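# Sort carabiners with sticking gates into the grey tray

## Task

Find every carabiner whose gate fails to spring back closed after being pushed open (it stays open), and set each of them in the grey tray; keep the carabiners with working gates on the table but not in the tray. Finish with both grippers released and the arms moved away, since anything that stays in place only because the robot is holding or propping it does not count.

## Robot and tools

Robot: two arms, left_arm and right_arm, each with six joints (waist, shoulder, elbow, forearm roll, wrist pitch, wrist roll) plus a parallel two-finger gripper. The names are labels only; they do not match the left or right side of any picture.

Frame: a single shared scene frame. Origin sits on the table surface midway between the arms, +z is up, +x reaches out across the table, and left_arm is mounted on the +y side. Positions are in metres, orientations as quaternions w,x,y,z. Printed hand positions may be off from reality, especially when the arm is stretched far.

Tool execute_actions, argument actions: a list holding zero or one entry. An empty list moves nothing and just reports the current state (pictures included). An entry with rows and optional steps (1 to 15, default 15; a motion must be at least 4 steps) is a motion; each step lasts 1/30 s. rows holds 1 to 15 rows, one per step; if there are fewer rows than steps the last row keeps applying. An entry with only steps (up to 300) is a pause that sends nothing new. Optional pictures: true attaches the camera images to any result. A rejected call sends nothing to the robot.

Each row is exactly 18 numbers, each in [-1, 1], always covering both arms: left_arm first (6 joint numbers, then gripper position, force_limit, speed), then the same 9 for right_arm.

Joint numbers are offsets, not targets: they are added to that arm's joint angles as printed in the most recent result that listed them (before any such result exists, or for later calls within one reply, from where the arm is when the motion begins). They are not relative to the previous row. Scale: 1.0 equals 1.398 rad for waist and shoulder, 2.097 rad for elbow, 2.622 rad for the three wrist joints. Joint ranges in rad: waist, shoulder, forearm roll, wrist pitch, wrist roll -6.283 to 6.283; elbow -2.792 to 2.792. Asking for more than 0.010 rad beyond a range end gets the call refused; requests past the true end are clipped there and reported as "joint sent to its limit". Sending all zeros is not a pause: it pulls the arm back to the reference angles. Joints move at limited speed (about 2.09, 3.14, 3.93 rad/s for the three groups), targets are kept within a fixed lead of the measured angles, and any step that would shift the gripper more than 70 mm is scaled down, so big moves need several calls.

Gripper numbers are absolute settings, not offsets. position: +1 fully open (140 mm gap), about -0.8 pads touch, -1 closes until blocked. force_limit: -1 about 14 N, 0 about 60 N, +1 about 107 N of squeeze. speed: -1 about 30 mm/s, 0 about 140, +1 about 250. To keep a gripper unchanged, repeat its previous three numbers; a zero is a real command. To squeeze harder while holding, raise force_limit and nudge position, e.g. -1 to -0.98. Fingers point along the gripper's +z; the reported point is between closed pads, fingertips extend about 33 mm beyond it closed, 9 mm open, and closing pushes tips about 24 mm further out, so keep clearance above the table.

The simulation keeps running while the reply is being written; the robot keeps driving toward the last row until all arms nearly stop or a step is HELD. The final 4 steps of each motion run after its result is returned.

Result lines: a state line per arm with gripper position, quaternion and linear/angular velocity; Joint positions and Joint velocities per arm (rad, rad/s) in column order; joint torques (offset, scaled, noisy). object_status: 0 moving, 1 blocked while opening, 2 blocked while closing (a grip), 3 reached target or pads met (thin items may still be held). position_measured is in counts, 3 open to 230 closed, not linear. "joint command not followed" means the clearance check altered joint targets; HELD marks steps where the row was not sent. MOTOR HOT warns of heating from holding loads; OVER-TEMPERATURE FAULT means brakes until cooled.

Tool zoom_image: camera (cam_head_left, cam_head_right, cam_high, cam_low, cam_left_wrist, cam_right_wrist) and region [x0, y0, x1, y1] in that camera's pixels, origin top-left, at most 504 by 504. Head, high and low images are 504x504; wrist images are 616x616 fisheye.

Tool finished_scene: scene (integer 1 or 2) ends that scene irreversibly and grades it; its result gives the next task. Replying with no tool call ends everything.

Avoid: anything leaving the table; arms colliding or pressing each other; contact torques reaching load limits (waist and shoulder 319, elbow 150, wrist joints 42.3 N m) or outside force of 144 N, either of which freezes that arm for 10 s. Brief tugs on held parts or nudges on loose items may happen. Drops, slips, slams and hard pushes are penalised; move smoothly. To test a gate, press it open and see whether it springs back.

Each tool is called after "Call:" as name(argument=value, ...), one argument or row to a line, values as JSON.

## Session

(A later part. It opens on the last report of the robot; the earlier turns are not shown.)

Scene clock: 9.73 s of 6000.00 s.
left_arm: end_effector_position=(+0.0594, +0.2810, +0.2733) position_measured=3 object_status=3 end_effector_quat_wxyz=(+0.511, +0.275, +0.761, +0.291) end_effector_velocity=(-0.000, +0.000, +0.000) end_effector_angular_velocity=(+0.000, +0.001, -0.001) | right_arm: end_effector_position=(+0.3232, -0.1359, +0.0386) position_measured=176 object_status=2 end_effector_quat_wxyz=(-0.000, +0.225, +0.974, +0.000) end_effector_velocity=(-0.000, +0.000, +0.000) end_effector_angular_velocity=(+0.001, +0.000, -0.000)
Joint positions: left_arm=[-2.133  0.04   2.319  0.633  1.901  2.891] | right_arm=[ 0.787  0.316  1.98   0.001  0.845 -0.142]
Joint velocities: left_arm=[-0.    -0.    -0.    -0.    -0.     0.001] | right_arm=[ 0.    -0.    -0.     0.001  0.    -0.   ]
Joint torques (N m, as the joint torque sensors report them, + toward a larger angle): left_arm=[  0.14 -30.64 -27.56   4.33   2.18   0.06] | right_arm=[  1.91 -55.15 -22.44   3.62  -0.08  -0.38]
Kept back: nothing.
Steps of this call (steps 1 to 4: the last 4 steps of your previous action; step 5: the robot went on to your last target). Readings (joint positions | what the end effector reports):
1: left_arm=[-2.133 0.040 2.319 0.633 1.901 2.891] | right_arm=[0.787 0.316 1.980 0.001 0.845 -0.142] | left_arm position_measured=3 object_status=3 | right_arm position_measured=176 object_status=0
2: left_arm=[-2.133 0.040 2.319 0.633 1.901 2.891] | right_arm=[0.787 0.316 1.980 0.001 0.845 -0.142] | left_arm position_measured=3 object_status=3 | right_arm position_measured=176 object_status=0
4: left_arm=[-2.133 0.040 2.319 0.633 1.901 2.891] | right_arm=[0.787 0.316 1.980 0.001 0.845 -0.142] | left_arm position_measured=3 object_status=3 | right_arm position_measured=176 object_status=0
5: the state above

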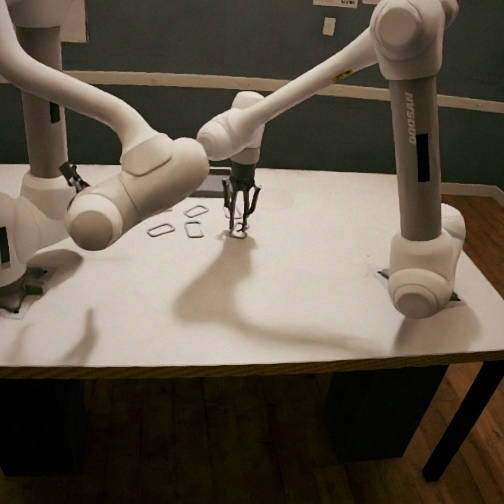

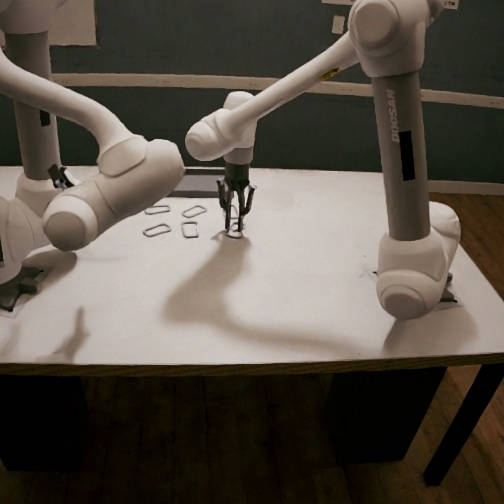

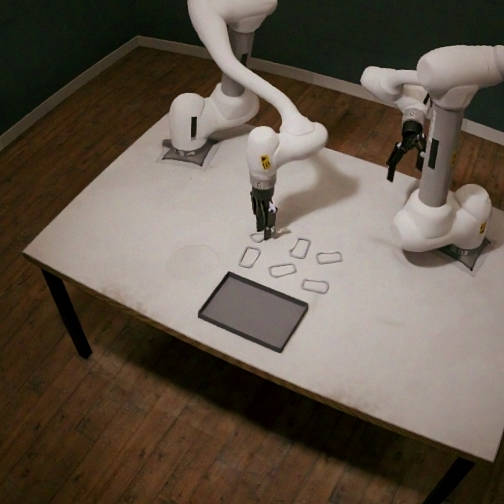

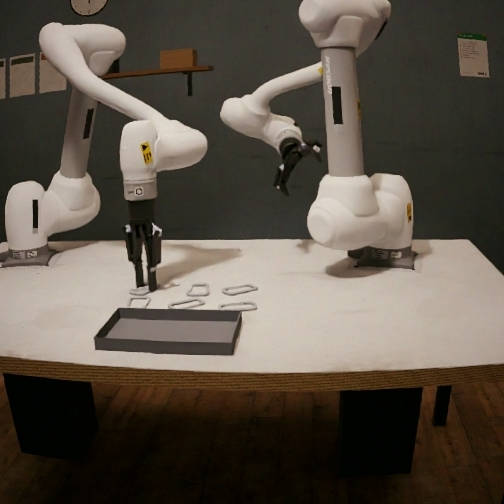

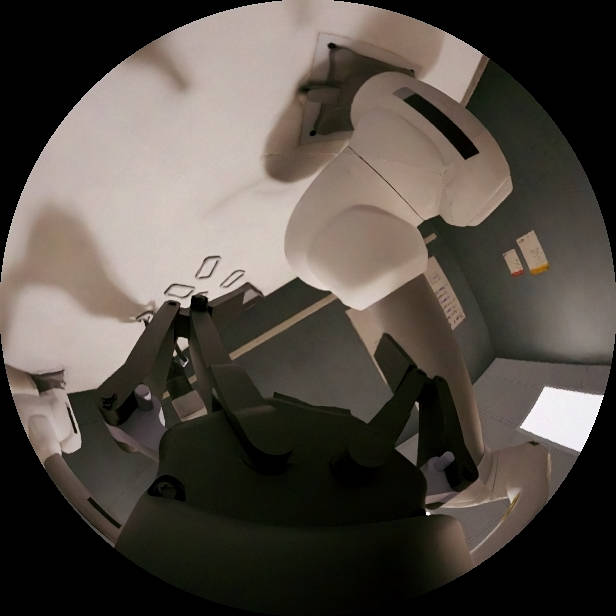

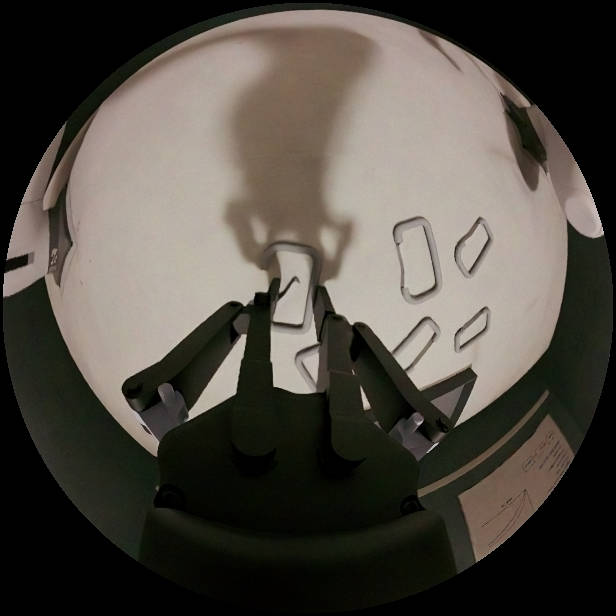

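Call:
execute_actions(
  actions=[
    {"rows":[[0,0,0,0,0,0,1,0,0,0,-0.061,-0.031,0,0.057,0,-1,-0.3,0.2]],"steps":12},
  ],
)

Call:
execute_actions(
  actions=[
    {"rows":[[0,0,0,0,0,0,1,0,0,-0.170,0.266,-0.265,0,0.068,0,-1,-0.3,0.2]],"steps":15},
  ],
)

Call:
execute_actions(
  actions=[
    {"steps":12},
  ],
  pictures=true,
)

Scene clock: 10.33 s of 6000.00 s.
left_arm: end_effector_position=(+0.0594, +0.2810, +0.2733) position_measured=3 object_status=3 end_effector_quat_wxyz=(+0.511, +0.275, +0.761, +0.291) end_effector_velocity=(+0.000, -0.000, +0.000) end_effector_angular_velocity=(+0.000, -0.000, +0.001) | right_arm: end_effector_position=(+0.3236, -0.1353, +0.1143) position_measured=176 object_status=2 end_effector_quat_wxyz=(+0.000, +0.225, +0.974, +0.001) end_effector_velocity=(-0.005, -0.008, +0.116) end_effector_angular_velocity=(-0.004, +0.002, +0.000)
Joint positions: left_arm=[-2.133  0.04   2.319  0.633  1.901  2.891] | right_arm=[ 0.787  0.236  1.92   0.001  0.984 -0.142]
Joint velocities: left_arm=[ 0.001  0.     0.     0.001 -0.     0.   ] | right_arm=[ 0.    -0.121 -0.089 -0.001  0.214  0.001]
Joint torques (N m, as the joint torque sensors report them, + toward a larger angle): left_arm=[  0.03 -32.06 -27.77   4.36   2.12   0.04] | right_arm=[  0.03 -30.04 -21.46   2.45  -0.11  -0.29]
Steps of this call (steps 1 to 10: the robot went on to your last target; steps 11 to 18: the first 8 steps of this action). Readings (joint positions | what the end effector reports):
11: left_arm=[-2.133 0.040 2.319 0.633 1.901 2.891] | right_arm=[0.787 0.316 1.980 0.001 0.845 -0.142] | left_arm position_measured=3 object_status=3 | right_arm position_measured=176 object_status=2
12: left_arm=[-2.133 0.040 2.319 0.633 1.901 2.891] | right_arm=[0.787 0.312 1.978 0.001 0.852 -0.142] | left_arm position_measured=3 object_status=3 | right_arm position_measured=176 object_status=2
14: left_arm=[-2.133 0.040 2.319 0.633 1.901 2.891] | right_arm=[0.787 0.284 1.956 0.001 0.901 -0.142] | left_arm position_measured=3 object_status=3 | right_arm position_measured=176 object_status=2
18: the state above

Scene clock: 10.83 s of 6000.00 s.
left_arm: end_effector_position=(+0.0594, +0.2810, +0.2733) position_measured=3 object_status=3 end_effector_quat_wxyz=(+0.511, +0.275, +0.761, +0.291) end_effector_velocity=(-0.000, +0.000, -0.000) end_effector_angular_velocity=(+0.000, +0.001, -0.000) | right_arm: end_effector_position=(+0.4429, -0.0826, +0.1270) position_measured=176 object_status=2 end_effector_quat_wxyz=(+0.001, +0.271, +0.962, +0.002) end_effector_velocity=(+0.402, +0.132, +0.003) end_effector_angular_velocity=(+0.004, -0.003, -0.312)
Joint positions: left_arm=[-2.133  0.04   2.319  0.633  1.901  2.891] | right_arm=[ 0.691  0.381  1.69   0.001  1.066 -0.142]
Joint velocities: left_arm=[-0.001 -0.     0.    -0.001 -0.     0.   ] | right_arm=[-0.312  0.489 -0.725 -0.     0.231  0.   ]
Joint torques (N m, as the joint torque sensors report them, + toward a larger angle): left_arm=[  0.25 -31.75 -27.87   4.3    2.2    0.05] | right_arm=[  4.38 -72.16 -34.05   3.78  -0.3   -0.12]
Steps of this call (steps 1 to 4: the last 4 steps of your previous action; steps 5 to 15: the first 11 steps of this action, its rows measured from where the robot was after step 4). Readings (joint positions | what the end effector reports):
4: left_arm=[-2.133 0.040 2.319 0.633 1.901 2.891] | right_arm=[0.787 0.231 1.916 0.001 0.993 -0.142] | left_arm position_measured=3 object_status=3 | right_arm position_measured=176 object_status=2
5: left_arm=[-2.133 0.040 2.319 0.633 1.901 2.891] | right_arm=[0.787 0.231 1.915 0.001 0.994 -0.142] | left_arm position_measured=3 object_status=3 | right_arm position_measured=176 object_status=2
6: left_arm=[-2.133 0.040 2.319 0.633 1.901 2.891] | right_arm=[0.785 0.234 1.910 0.001 0.996 -0.142] | left_arm position_measured=3 object_status=3 | right_arm position_measured=176 object_status=2
8: left_arm=[-2.133 0.040 2.319 0.633 1.901 2.891] | right_arm=[0.767 0.262 1.867 0.001 1.010 -0.142] | left_arm position_measured=3 object_status=3 | right_arm position_measured=176 object_status=2
12: left_arm=[-2.133 0.040 2.319 0.633 1.901 2.891] | right_arm=[0.723 0.332 1.764 0.001 1.042 -0.142] | left_arm position_measured=3 object_status=3 | right_arm position_measured=176 object_status=2
15: the state above

Scene clock: 11.23 s of 6000.00 s.
left_arm: end_effector_position=(+0.0594, +0.2810, +0.2733) position_measured=3 object_status=3 end_effector_quat_wxyz=(+0.511, +0.275, +0.761, +0.291) end_effector_velocity=(+0.001, +0.000, -0.000) end_effector_angular_velocity=(-0.001, -0.000, +0.004) | right_arm: end_effector_position=(+0.6082, -0.0511, +0.1191) position_measured=176 object_status=2 end_effector_quat_wxyz=(+0.001, +0.331, +0.944, +0.003) end_effector_velocity=(+0.324, +0.015, -0.037) end_effector_angular_velocity=(+0.000, -0.000, -0.246)
Joint positions: left_arm=[-2.133  0.04   2.319  0.633  1.901  2.891] | right_arm=[ 0.566  0.578  1.398  0.001  1.159 -0.142]
Joint velocities: left_arm=[ 0.004  0.     0.    -0.    -0.    -0.001] | right_arm=[-0.246  0.381 -0.56  -0.     0.178 -0.   ]
Joint torques (N m, as the joint torque sensors report them, + toward a larger angle): left_arm=[  0.04 -31.67 -27.79   4.34   2.27   0.05] | right_arm=[  13.57 -110.22  -34.27    4.08    0.03   -0.15]
Kept back: nothing.
Steps of this call (steps 1 to 4: the last 4 steps of your previous action; steps 5 to 12: the robot went on to your last target). Readings (joint positions | what the end effector reports):
1: left_arm=[-2.133 0.040 2.319 0.633 1.901 2.891] | right_arm=[0.681 0.398 1.666 0.001 1.074 -0.142] | left_arm position_measured=3 object_status=3 | right_arm position_measured=176 object_status=2
2: left_arm=[-2.133 0.040 2.319 0.633 1.901 2.891] | right_arm=[0.670 0.414 1.641 0.001 1.082 -0.142] | left_arm position_measured=3 object_status=3 | right_arm position_measured=176 object_status=2
4: left_arm=[-2.133 0.040 2.319 0.633 1.901 2.891] | right_arm=[0.649 0.447 1.592 0.001 1.097 -0.142] | left_arm position_measured=3 object_status=3 | right_arm position_measured=176 object_status=2
8: left_arm=[-2.133 0.040 2.319 0.633 1.901 2.891] | right_arm=[0.606 0.514 1.493 0.001 1.129 -0.142] | left_arm position_measured=3 object_status=3 | right_arm position_measured=176 object_status=2
12: the state above

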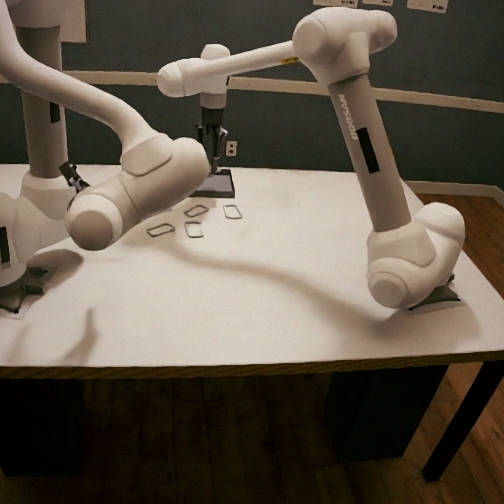

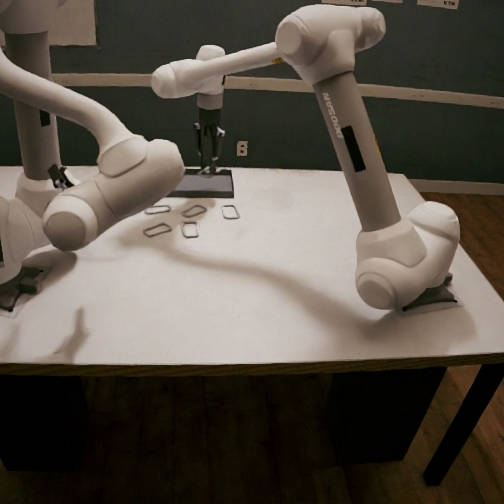

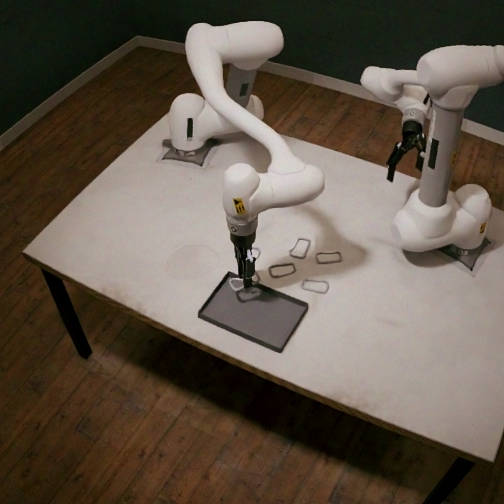

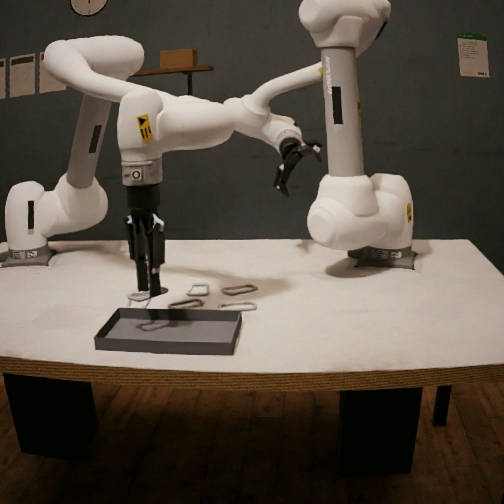

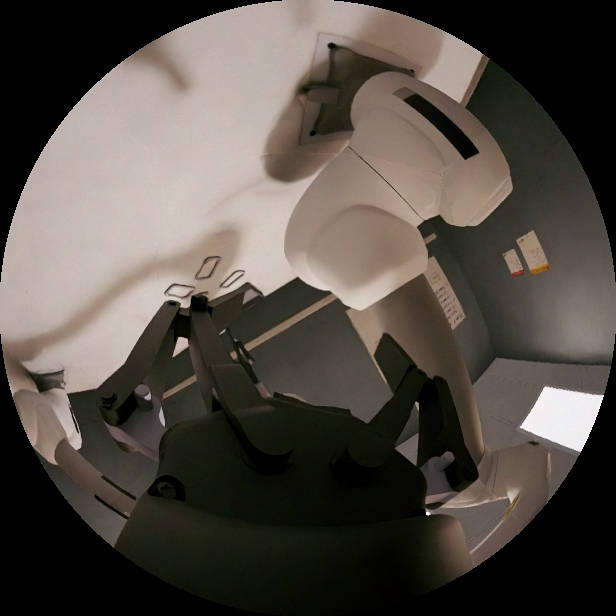

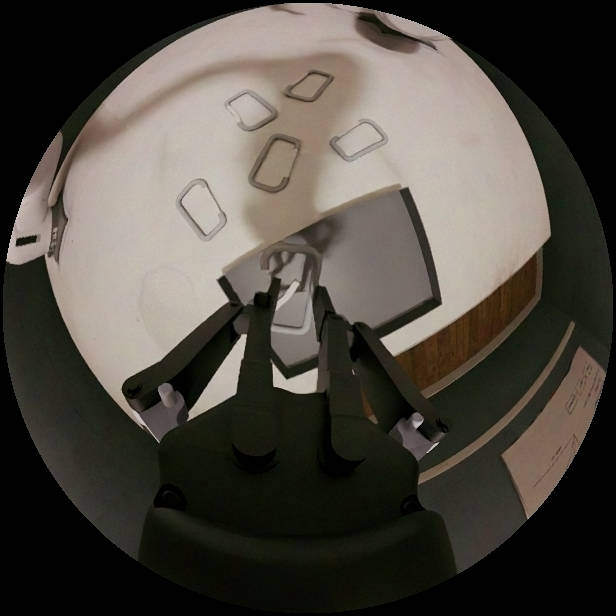

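Call:
execute_actions(
  actions=[
    {"steps":6},
  ],
)

Scene clock: 11.57 s of 6000.00 s.
left_arm: end_effector_position=(+0.0594, +0.2810, +0.2733) position_measured=3 object_status=3 end_effector_quat_wxyz=(+0.511, +0.275, +0.761, +0.291) end_effector_velocity=(-0.000, +0.000, +0.000) end_effector_angular_velocity=(-0.000, +0.001, -0.001) | right_arm: end_effector_position=(+0.6298, -0.0501, +0.1169) position_measured=176 object_status=2 end_effector_quat_wxyz=(+0.001, +0.339, +0.941, +0.003) end_effector_velocity=(+0.001, -0.000, +0.000) end_effector_angular_velocity=(+0.000, +0.000, -0.002)
Joint positions: left_arm=[-2.133  0.04   2.319  0.633  1.901  2.891] | right_arm=[ 0.549  0.603  1.36   0.001  1.171 -0.142]
Joint velocities: left_arm=[-0.001 -0.001 -0.     0.     0.     0.001] | right_arm=[-0.002  0.001 -0.002  0.     0.001  0.001]
Joint torques (N m, as the joint torque sensors report them, + toward a larger angle): left_arm=[ -0.48 -30.48 -27.86   4.43   2.2   -0.05] | right_arm=[   1.31 -100.08  -37.05    4.21   -0.23   -0.54]
Kept back: nothing.
Steps of this call (steps 1 to 10: the robot went on to your last target). Readings (joint positions | what the end effector reports):
1: left_arm=[-2.133 0.040 2.319 0.633 1.901 2.891] | right_arm=[0.558 0.589 1.382 0.001 1.164 -0.142] | left_arm position_measured=3 object_status=3 | right_arm position_measured=176 object_status=2
2: left_arm=[-2.133 0.040 2.319 0.633 1.901 2.891] | right_arm=[0.554 0.596 1.372 0.001 1.168 -0.142] | left_arm position_measured=3 object_status=3 | right_arm position_measured=176 object_status=2
4: left_arm=[-2.133 0.040 2.319 0.633 1.901 2.891] | right_arm=[0.551 0.601 1.364 0.001 1.170 -0.142] | left_arm position_measured=3 object_status=3 | right_arm position_measured=176 object_status=2
8: left_arm=[-2.133 0.040 2.319 0.633 1.901 2.891] | right_arm=[0.550 0.603 1.361 0.001 1.171 -0.142] | left_arm position_measured=3 object_status=3 | right_arm position_measured=176 object_status=2
10: the state above

Call:
execute_actions(
  actions=[
    {"rows":[[0,0,0,0,0,0,1,0,0,0.024,0.0644,-0.013,0,-0.021,0,-1,-0.3,0.2]],"steps":15},
  ],
)

Call:
execute_actions(
  actions=[
    {"rows":[[0,0,0,0,0,0,1,0,0,0,0,0,0,0,0,0.1,-0.3,0.5]],"steps":12},
  ],
  pictures=true,
)

Scene clock: 12.10 s of 6000.00 s.
left_arm: end_effector_position=(+0.0594, +0.2810, +0.2733) position_measured=3 object_status=3 end_effector_quat_wxyz=(+0.511, +0.275, +0.761, +0.291) end_effector_velocity=(+0.000, -0.000, -0.000) end_effector_angular_velocity=(+0.002, -0.000, +0.001) | right_arm: end_effector_position=(+0.6289, -0.0109, +0.0521) position_measured=176 object_status=2 end_effector_quat_wxyz=(-0.000, +0.323, +0.946, -0.000) end_effector_velocity=(-0.001, +0.006, -0.010) end_effector_angular_velocity=(-0.001, -0.000, +0.005)
Joint positions: left_arm=[-2.133  0.04   2.319  0.633  1.901  2.891] | right_arm=[ 0.582  0.692  1.333  0.001  1.117 -0.142]
Joint velocities: left_arm=[ 0.001  0.001 -0.    -0.     0.     0.002] | right_arm=[ 0.006  0.013 -0.003 -0.001 -0.009  0.   ]
Joint torques (N m, as the joint torque sensors report them, + toward a larger angle): left_arm=[ -0.04 -30.6  -28.11   4.3    2.21   0.01] | right_arm=[   4.49 -105.87  -36.01    3.76   -0.23   -0.31]
Steps of this call (steps 1 to 5: the robot went on to your last target; steps 6 to 16: the first 11 steps of this action). Readings (joint positions | what the end effector reports):
6: left_arm=[-2.133 0.040 2.319 0.633 1.901 2.891] | right_arm=[0.549 0.603 1.360 0.001 1.171 -0.142] | left_arm position_measured=3 object_status=3 | right_arm position_measured=176 object_status=2
7: left_arm=[-2.133 0.040 2.319 0.633 1.901 2.891] | right_arm=[0.550 0.607 1.359 0.001 1.170 -0.142] | left_arm position_measured=3 object_status=3 | right_arm position_measured=176 object_status=2
9: left_arm=[-2.133 0.040 2.319 0.633 1.901 2.891] | right_arm=[0.561 0.635 1.350 0.001 1.151 -0.142] | left_arm position_measured=3 object_status=3 | right_arm position_measured=176 object_status=2
13: left_arm=[-2.133 0.040 2.319 0.633 1.901 2.891] | right_arm=[0.581 0.688 1.335 0.001 1.120 -0.142] | left_arm position_measured=3 object_status=3 | right_arm position_measured=176 object_status=2
16: the state above

Scene clock: 12.50 s of 6000.00 s.
left_arm: end_effector_position=(+0.0594, +0.2810, +0.2733) position_measured=3 object_status=3 end_effector_quat_wxyz=(+0.511, +0.275, +0.761, +0.291) end_effector_velocity=(+0.000, +0.000, +0.000) end_effector_angular_velocity=(+0.000, +0.001, +0.000) | right_arm: end_effector_position=(+0.6288, -0.0105, +0.0513) position_measured=117 object_status=0 end_effector_quat_wxyz=(-0.000, +0.323, +0.946, -0.000) end_effector_velocity=(-0.000, +0.000, -0.000) end_effector_angular_velocity=(+0.000, +0.000, +0.000)
Joint positions: left_arm=[-2.133  0.04   2.319  0.633  1.901  2.891] | right_arm=[ 0.583  0.693  1.333  0.001  1.116 -0.142]
Joint velocities: left_arm=[ 0.    -0.001  0.    -0.     0.     0.001] | right_arm=[ 0.  0. -0.  0. -0.  0.]
Joint torques (N m, as the joint torque sensors report them, + toward a larger angle): left_arm=[  0.11 -30.89 -27.93   4.38   2.33   0.04] | right_arm=[   5.27 -106.33  -36.39    4.22   -0.05   -0.32]
Steps of this call (steps 1 to 4: the last 4 steps of your previous action; steps 5 to 12: the first 8 steps of this action, its rows measured from where the robot was after step 4). Readings (joint positions | what the end effector reports):
4: left_arm=[-2.133 0.040 2.319 0.633 1.901 2.891] | right_arm=[0.583 0.693 1.333 0.001 1.116 -0.142] | left_arm position_measured=3 object_status=3 | right_arm position_measured=176 object_status=2
5: left_arm=[-2.133 0.040 2.319 0.633 1.901 2.891] | right_arm=[0.583 0.693 1.333 0.001 1.116 -0.142] | left_arm position_measured=3 object_status=3 | right_arm position_measured=176 object_status=0
6: left_arm=[-2.133 0.040 2.319 0.633 1.901 2.891] | right_arm=[0.583 0.693 1.333 0.001 1.116 -0.142] | left_arm position_measured=3 object_status=3 | right_arm position_measured=176 object_status=0
8: left_arm=[-2.133 0.040 2.319 0.633 1.901 2.891] | right_arm=[0.583 0.693 1.333 0.001 1.116 -0.142] | left_arm position_measured=3 object_status=3 | right_arm position_measured=154 object_status=0
12: the state above

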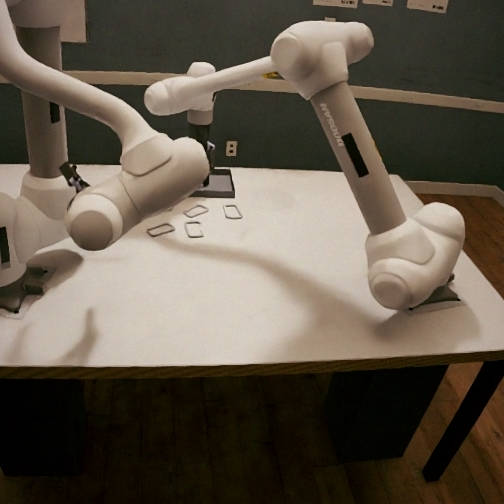

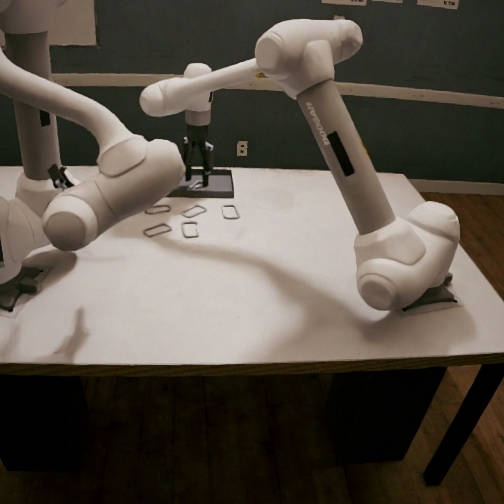

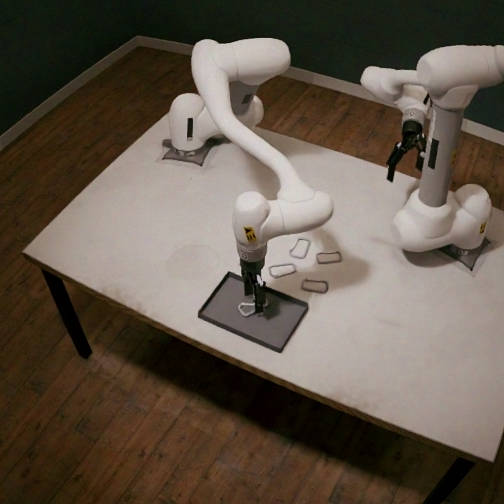

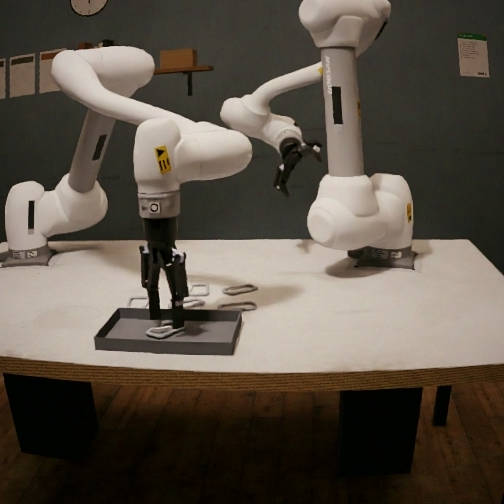

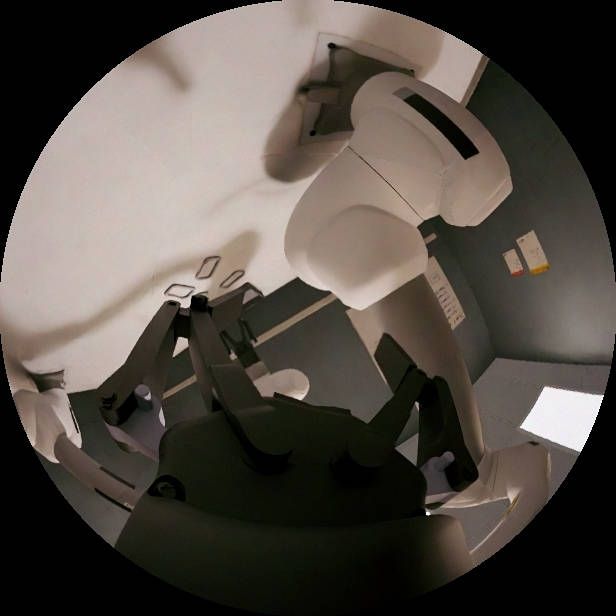

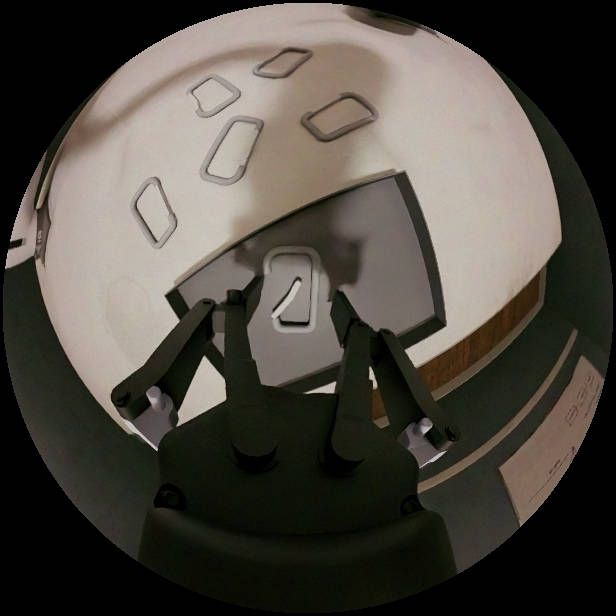

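Call:
execute_actions(
  actions=[
    {"rows":[[0,0,0,0,0,0,1,0,0,0,-0.064,0.013,0,0.021,0,0.1,-0.3,0.5]],"steps":10},
  ],
)

Call:
execute_actions(
  actions=[
    {"rows":[[0,0,0,0,0,0,1,0,0,0.055,-0.187,0.219,0,-0.073,-0.255,0.1,-0.3,0.5]],"steps":15},
  ],
)

Call:
execute_actions(
  actions=[
    {"steps":16},
  ],
  pictures=true,
)

Scene clock: 13.23 s of 6000.00 s.
left_arm: end_effector_position=(+0.0594, +0.2810, +0.2733) position_measured=3 object_status=3 end_effector_quat_wxyz=(+0.511, +0.275, +0.761, +0.291) end_effector_velocity=(-0.001, -0.000, -0.000) end_effector_angular_velocity=(+0.002, -0.000, -0.003) | right_arm: end_effector_position=(+0.6143, -0.0246, +0.1026) position_measured=117 object_status=3 end_effector_quat_wxyz=(+0.001, +0.323, +0.946, +0.003) end_effector_velocity=(-0.092, -0.090, +0.287) end_effector_angular_velocity=(+0.026, -0.026, -0.001)
Joint positions: left_arm=[-2.133  0.04   2.319  0.633  1.901  2.891] | right_arm=[ 0.583  0.624  1.353  0.001  1.159 -0.142]
Joint velocities: left_arm=[-0.002  0.     0.     0.    -0.     0.002] | right_arm=[-0.    -0.402  0.126  0.001  0.239  0.001]
Joint torques (N m, as the joint torque sensors report them, + toward a larger angle): left_arm=[ -0.33 -31.75 -27.32   4.3    2.21  -0.04] | right_arm=[ -0.42 -41.57 -20.7    2.53  -0.57  -0.4 ]
Steps of this call (steps 1 to 4: the last 4 steps of your previous action; steps 5 to 15: the robot went on to your last target; step 16: nothing new was sent; steps 17 to 22: the first 6 steps of this action). Readings (joint positions | what the end effector reports):
17: left_arm=[-2.133 0.040 2.319 0.633 1.901 2.891] | right_arm=[0.583 0.693 1.333 0.001 1.116 -0.142] | left_arm position_measured=3 object_status=3 | right_arm position_measured=117 object_status=3
18: left_arm=[-2.133 0.040 2.319 0.633 1.901 2.891] | right_arm=[0.583 0.689 1.334 0.001 1.119 -0.142] | left_arm position_measured=3 object_status=3 | right_arm position_measured=117 object_status=3
20: left_arm=[-2.133 0.040 2.319 0.633 1.901 2.891] | right_arm=[0.583 0.660 1.343 0.001 1.137 -0.142] | left_arm position_measured=3 object_status=3 | right_arm position_measured=117 object_status=3
22: the state above

Scene clock: 13.73 s of 6000.00 s.
left_arm: end_effector_position=(+0.0594, +0.2810, +0.2733) position_measured=3 object_status=3 end_effector_quat_wxyz=(+0.511, +0.275, +0.761, +0.291) end_effector_velocity=(+0.000, -0.000, +0.000) end_effector_angular_velocity=(-0.001, -0.000, +0.000) | right_arm: end_effector_position=(+0.5084, -0.0817, +0.1061) position_measured=117 object_status=3 end_effector_quat_wxyz=(+0.001, +0.120, +0.993, +0.001) end_effector_velocity=(-0.336, -0.197, -0.048) end_effector_angular_velocity=(-0.013, +0.007, +1.364)
Joint positions: left_arm=[-2.133  0.04   2.319  0.633  1.901  2.891] | right_arm=[ 0.626  0.457  1.618  0.001  1.063 -0.517]
Joint velocities: left_arm=[ 0.001 -0.     0.     0.001 -0.    -0.001] | right_arm=[ 0.142 -0.477  0.842 -0.    -0.35  -1.222]
Joint torques (N m, as the joint torque sensors report them, + toward a larger angle): left_arm=[  0.42 -31.54 -27.65   4.32   2.29   0.05] | right_arm=[  4.16 -84.75 -34.39   3.91  -0.16  -0.67]
Steps of this call (steps 1 to 4: the last 4 steps of your previous action; steps 5 to 15: the first 11 steps of this action, its rows measured from where the robot was after step 4). Readings (joint positions | what the end effector reports):
4: left_arm=[-2.133 0.040 2.319 0.633 1.901 2.891] | right_arm=[0.583 0.605 1.360 0.001 1.170 -0.142] | left_arm position_measured=3 object_status=3 | right_arm position_measured=117 object_status=3
5: left_arm=[-2.133 0.040 2.319 0.633 1.901 2.891] | right_arm=[0.583 0.604 1.360 0.001 1.171 -0.142] | left_arm position_measured=3 object_status=3 | right_arm position_measured=117 object_status=3
6: left_arm=[-2.133 0.040 2.319 0.633 1.901 2.891] | right_arm=[0.583 0.601 1.365 0.001 1.169 -0.149] | left_arm position_measured=3 object_status=3 | right_arm position_measured=117 object_status=3
8: left_arm=[-2.133 0.040 2.319 0.633 1.901 2.891] | right_arm=[0.590 0.579 1.404 0.001 1.152 -0.204] | left_arm position_measured=3 object_status=3 | right_arm position_measured=117 object_status=3
12: left_arm=[-2.133 0.040 2.319 0.633 1.901 2.891] | right_arm=[0.611 0.506 1.531 0.001 1.099 -0.390] | left_arm position_measured=3 object_status=3 | right_arm position_measured=117 object_status=3
15: the state above

Scene clock: 14.27 s of 6000.00 s.
left_arm: end_effector_position=(+0.0594, +0.2810, +0.2733) position_measured=3 object_status=3 end_effector_quat_wxyz=(+0.511, +0.275, +0.761, +0.291) end_effector_velocity=(+0.001, +0.000, +0.000) end_effector_angular_velocity=(+0.000, +0.001, +0.004) | right_arm: end_effector_position=(+0.4280, -0.1338, +0.0919) position_measured=117 object_status=3 end_effector_quat_wxyz=(-0.000, -0.043, +0.999, +0.000) end_effector_velocity=(-0.001, -0.001, -0.001) end_effector_angular_velocity=(-0.001, +0.001, +0.004)
Joint positions: left_arm=[-2.133  0.04   2.319  0.633  1.901  2.891] | right_arm=[ 0.66   0.343  1.819  0.001  0.979 -0.81 ]
Joint velocities: left_arm=[ 0.003 -0.001  0.    -0.001  0.     0.   ] | right_arm=[ 0.001 -0.     0.002 -0.001 -0.001 -0.004]
Joint torques (N m, as the joint torque sensors report them, + toward a larger angle): left_arm=[  0.   -31.26 -27.61   4.35   2.3    0.08] | right_arm=[  2.31 -70.33 -32.92   3.89   0.13  -0.55]
Kept back: nothing.
Steps of this call (steps 1 to 4: the last 4 steps of your previous action; steps 5 to 16: the robot went on to your last target). Readings (joint positions | what the end effector reports):
1: left_arm=[-2.133 0.040 2.319 0.633 1.901 2.891] | right_arm=[0.631 0.441 1.646 0.001 1.051 -0.558] | left_arm position_measured=3 object_status=3 | right_arm position_measured=117 object_status=3
2: left_arm=[-2.133 0.040 2.319 0.633 1.901 2.891] | right_arm=[0.635 0.425 1.675 0.001 1.040 -0.599] | left_arm position_measured=3 object_status=3 | right_arm position_measured=117 object_status=3
4: left_arm=[-2.133 0.040 2.319 0.633 1.901 2.891] | right_arm=[0.645 0.394 1.730 0.001 1.016 -0.681] | left_arm position_measured=3 object_status=3 | right_arm position_measured=117 object_status=3
8: left_arm=[-2.133 0.040 2.319 0.633 1.901 2.891] | right_arm=[0.658 0.350 1.808 0.001 0.984 -0.794] | left_arm position_measured=3 object_status=3 | right_arm position_measured=117 object_status=3
16: the state above

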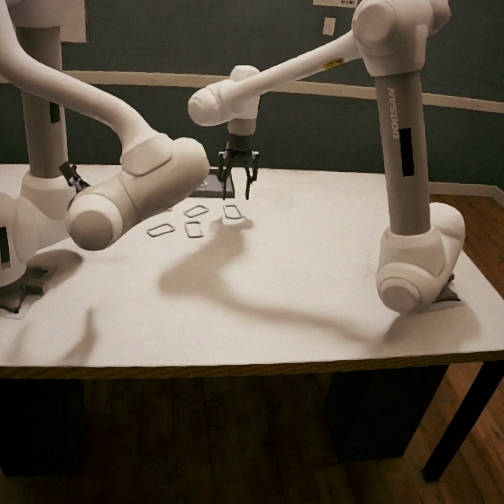

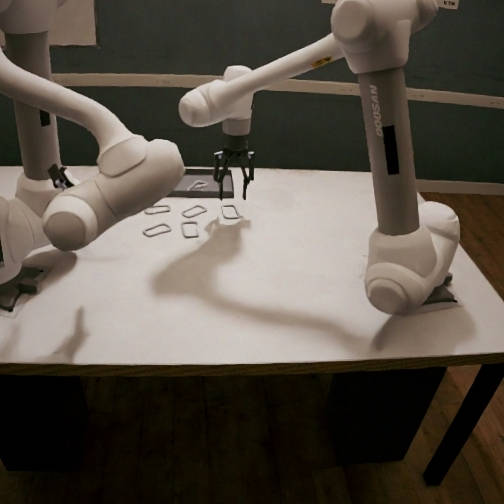

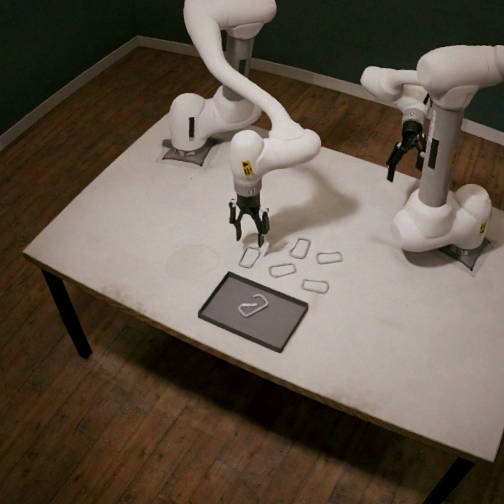

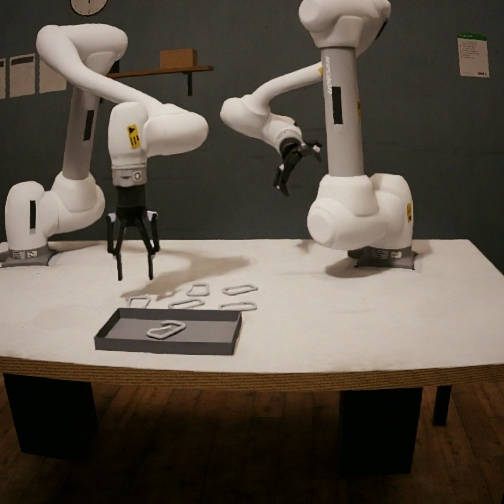

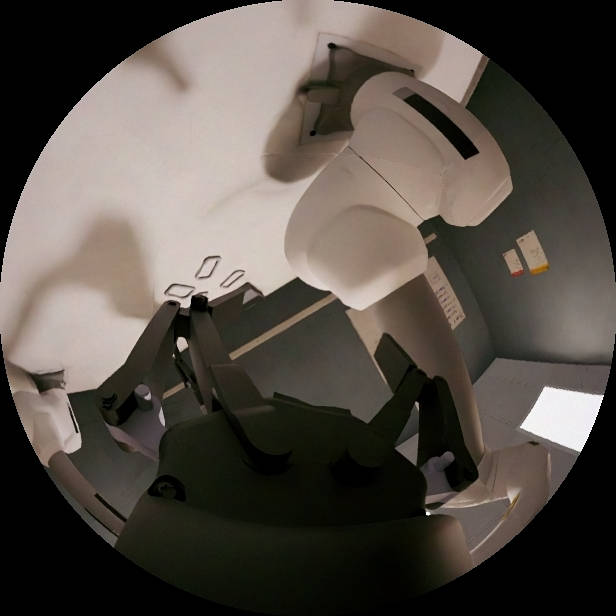

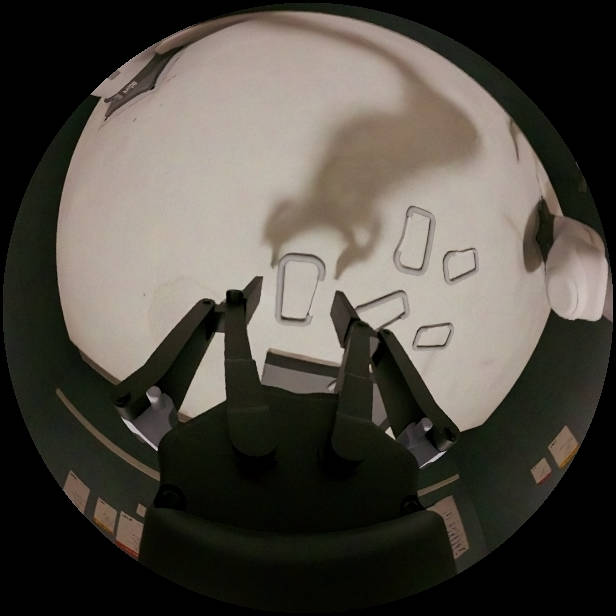

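Call:
zoom_image(
  camera="cam_right_wrist",
  region=[200, 180, 420, 400],
)

Region (200, 180, 420, 400) of cam_right_wrist's 616x616 image, scaled by 2.291, with more detail than that image has.

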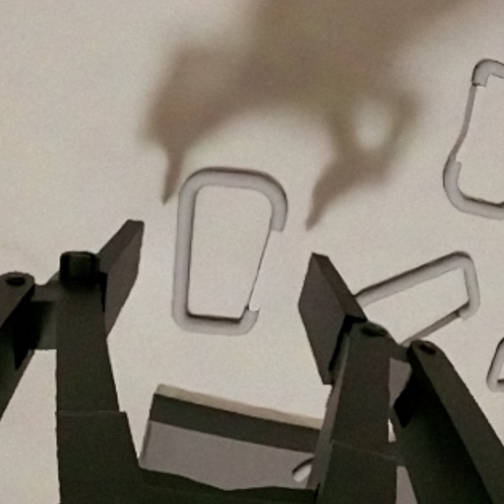

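Call:
execute_actions(
  actions=[
    {"rows":[[0,0,0,0,0,0,1,0,0,-0.0066,0.0426,0.0101,0,-0.0308,-0.0635,0.1,-0.3,0]],"steps":15},
  ],
)

Call:
execute_actions(
  actions=[
    {"steps":5},
  ],
  pictures=true,
)

Call:
zoom_image(
  camera="cam_right_wrist",
  region=[200, 180, 420, 400],
)

Scene clock: 15.13 s of 6000.00 s.
left_arm: end_effector_position=(+0.0594, +0.2810, +0.2733) position_measured=3 object_status=3 end_effector_quat_wxyz=(+0.511, +0.275, +0.761, +0.291) end_effector_velocity=(-0.000, +0.000, -0.000) end_effector_angular_velocity=(+0.000, +0.000, +0.000) | right_arm: end_effector_position=(+0.4379, -0.1319, +0.0427) position_measured=117 object_status=3 end_effector_quat_wxyz=(-0.000, -0.121, +0.993, +0.000) end_effector_velocity=(+0.001, -0.000, -0.007) end_effector_angular_velocity=(+0.001, -0.000, +0.021)
Joint positions: left_arm=[-2.133  0.04   2.319  0.633  1.901  2.891] | right_arm=[ 0.651  0.402  1.84   0.001  0.899 -0.975]
Joint velocities: left_arm=[ 0.  0.  0. -0. -0. -0.] | right_arm=[-0.002  0.008  0.003  0.    -0.012 -0.023]
Joint torques (N m, as the joint torque sensors report them, + toward a larger angle): left_arm=[ -0.04 -31.22 -27.71   4.25   2.19  -0.02] | right_arm=[  4.06 -76.53 -30.63   3.38   0.14  -0.03]
Steps of this call (steps 1 to 15: the robot went on to your last target; steps 16 to 26: the first 11 steps of this action). Readings (joint positions | what the end effector reports):
16: left_arm=[-2.133 0.040 2.319 0.633 1.901 2.891] | right_arm=[0.660 0.343 1.819 0.001 0.979 -0.810] | left_arm position_measured=3 object_status=3 | right_arm position_measured=117 object_status=3
17: left_arm=[-2.133 0.040 2.319 0.633 1.901 2.891] | right_arm=[0.660 0.345 1.820 0.001 0.975 -0.818] | left_arm position_measured=3 object_status=3 | right_arm position_measured=117 object_status=3
19: left_arm=[-2.133 0.040 2.319 0.633 1.901 2.891] | right_arm=[0.657 0.365 1.827 0.001 0.949 -0.873] | left_arm position_measured=3 object_status=3 | right_arm position_measured=117 object_status=3
23: left_arm=[-2.133 0.040 2.319 0.633 1.901 2.891] | right_arm=[0.651 0.400 1.839 0.001 0.903 -0.968] | left_arm position_measured=3 object_status=3 | right_arm position_measured=117 object_status=3
26: the state above

Scene clock: 15.30 s of 6000.00 s.
left_arm: end_effector_position=(+0.0594, +0.2810, +0.2733) position_measured=3 object_status=3 end_effector_quat_wxyz=(+0.511, +0.275, +0.761, +0.291) end_effector_velocity=(+0.000, +0.000, -0.000) end_effector_angular_velocity=(+0.001, -0.000, +0.002) | right_arm: end_effector_position=(+0.4380, -0.1319, +0.0422) position_measured=117 object_status=3 end_effector_quat_wxyz=(-0.000, -0.122, +0.993, +0.000) end_effector_velocity=(-0.000, +0.000, -0.001) end_effector_angular_velocity=(+0.000, +0.000, +0.002)
Joint positions: left_arm=[-2.133  0.04   2.319  0.633  1.901  2.891] | right_arm=[ 0.651  0.403  1.84   0.001  0.899 -0.976]
Joint velocities: left_arm=[ 0.002  0.001  0.    -0.001  0.     0.   ] | right_arm=[ 0.     0.001  0.     0.    -0.001 -0.002]
Joint torques (N m, as the joint torque sensors report them, + toward a larger angle): left_arm=[ -0.6  -31.39 -27.36   4.27   2.29  -0.14] | right_arm=[  3.38 -73.26 -29.79   3.47  -0.16  -0.03]
Kept back: nothing.
Steps of this call (steps 1 to 4: the last 4 steps of your previous action; step 5: the robot went on to your last target). Readings (joint positions | what the end effector reports):
1: left_arm=[-2.133 0.040 2.319 0.633 1.901 2.891] | right_arm=[0.651 0.403 1.840 0.001 0.899 -0.975] | left_arm position_measured=3 object_status=3 | right_arm position_measured=117 object_status=3
2: left_arm=[-2.133 0.040 2.319 0.633 1.901 2.891] | right_arm=[0.651 0.403 1.840 0.001 0.899 -0.976] | left_arm position_measured=3 object_status=3 | right_arm position_measured=117 object_status=3
4: left_arm=[-2.133 0.040 2.319 0.633 1.901 2.891] | right_arm=[0.651 0.403 1.840 0.001 0.899 -0.976] | left_arm position_measured=3 object_status=3 | right_arm position_measured=117 object_status=3
5: the state above

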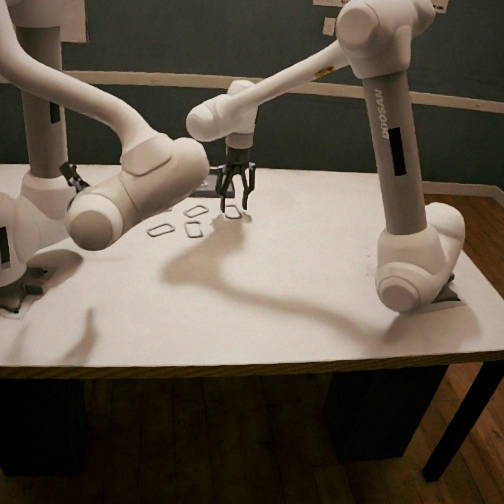

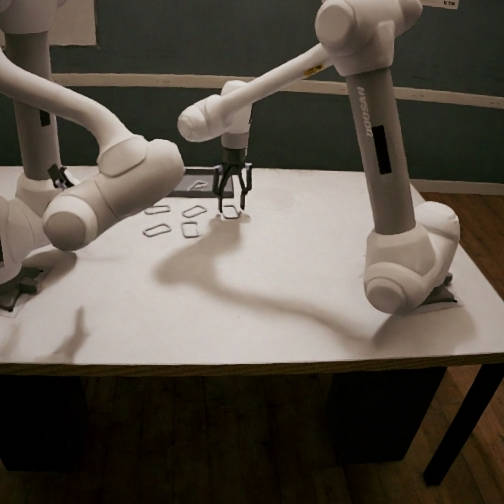

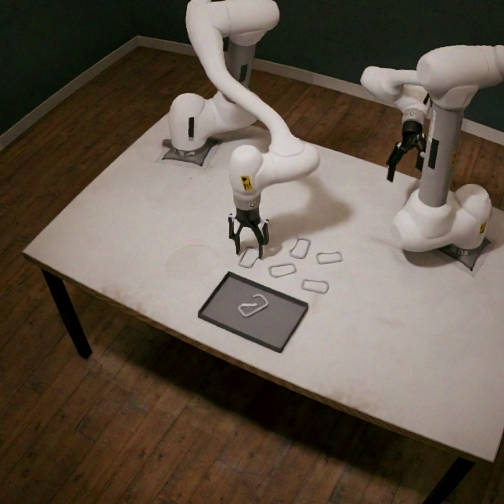

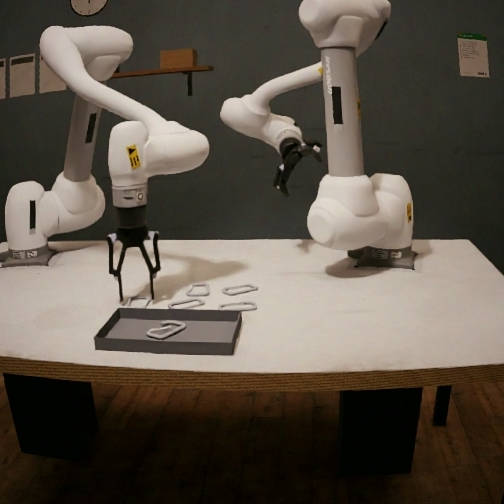

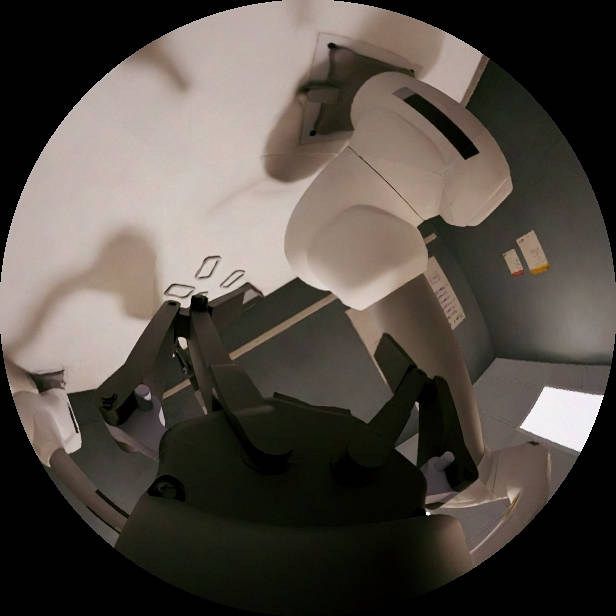

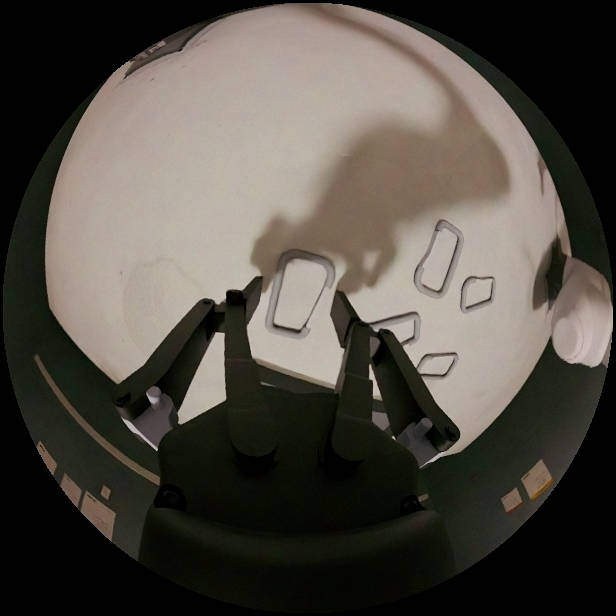

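Region (200, 180, 420, 400) of cam_right_wrist's 616x616 image, scaled by 2.291, with more detail than that image has.

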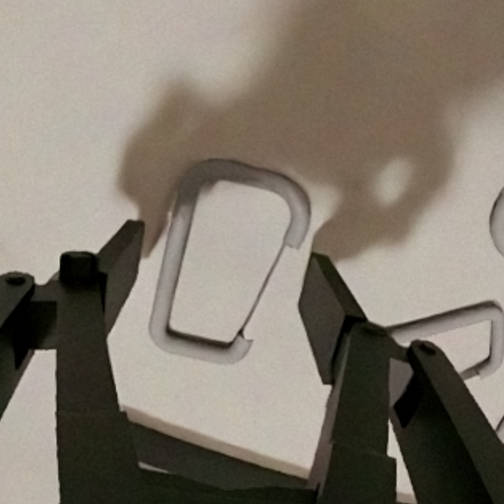

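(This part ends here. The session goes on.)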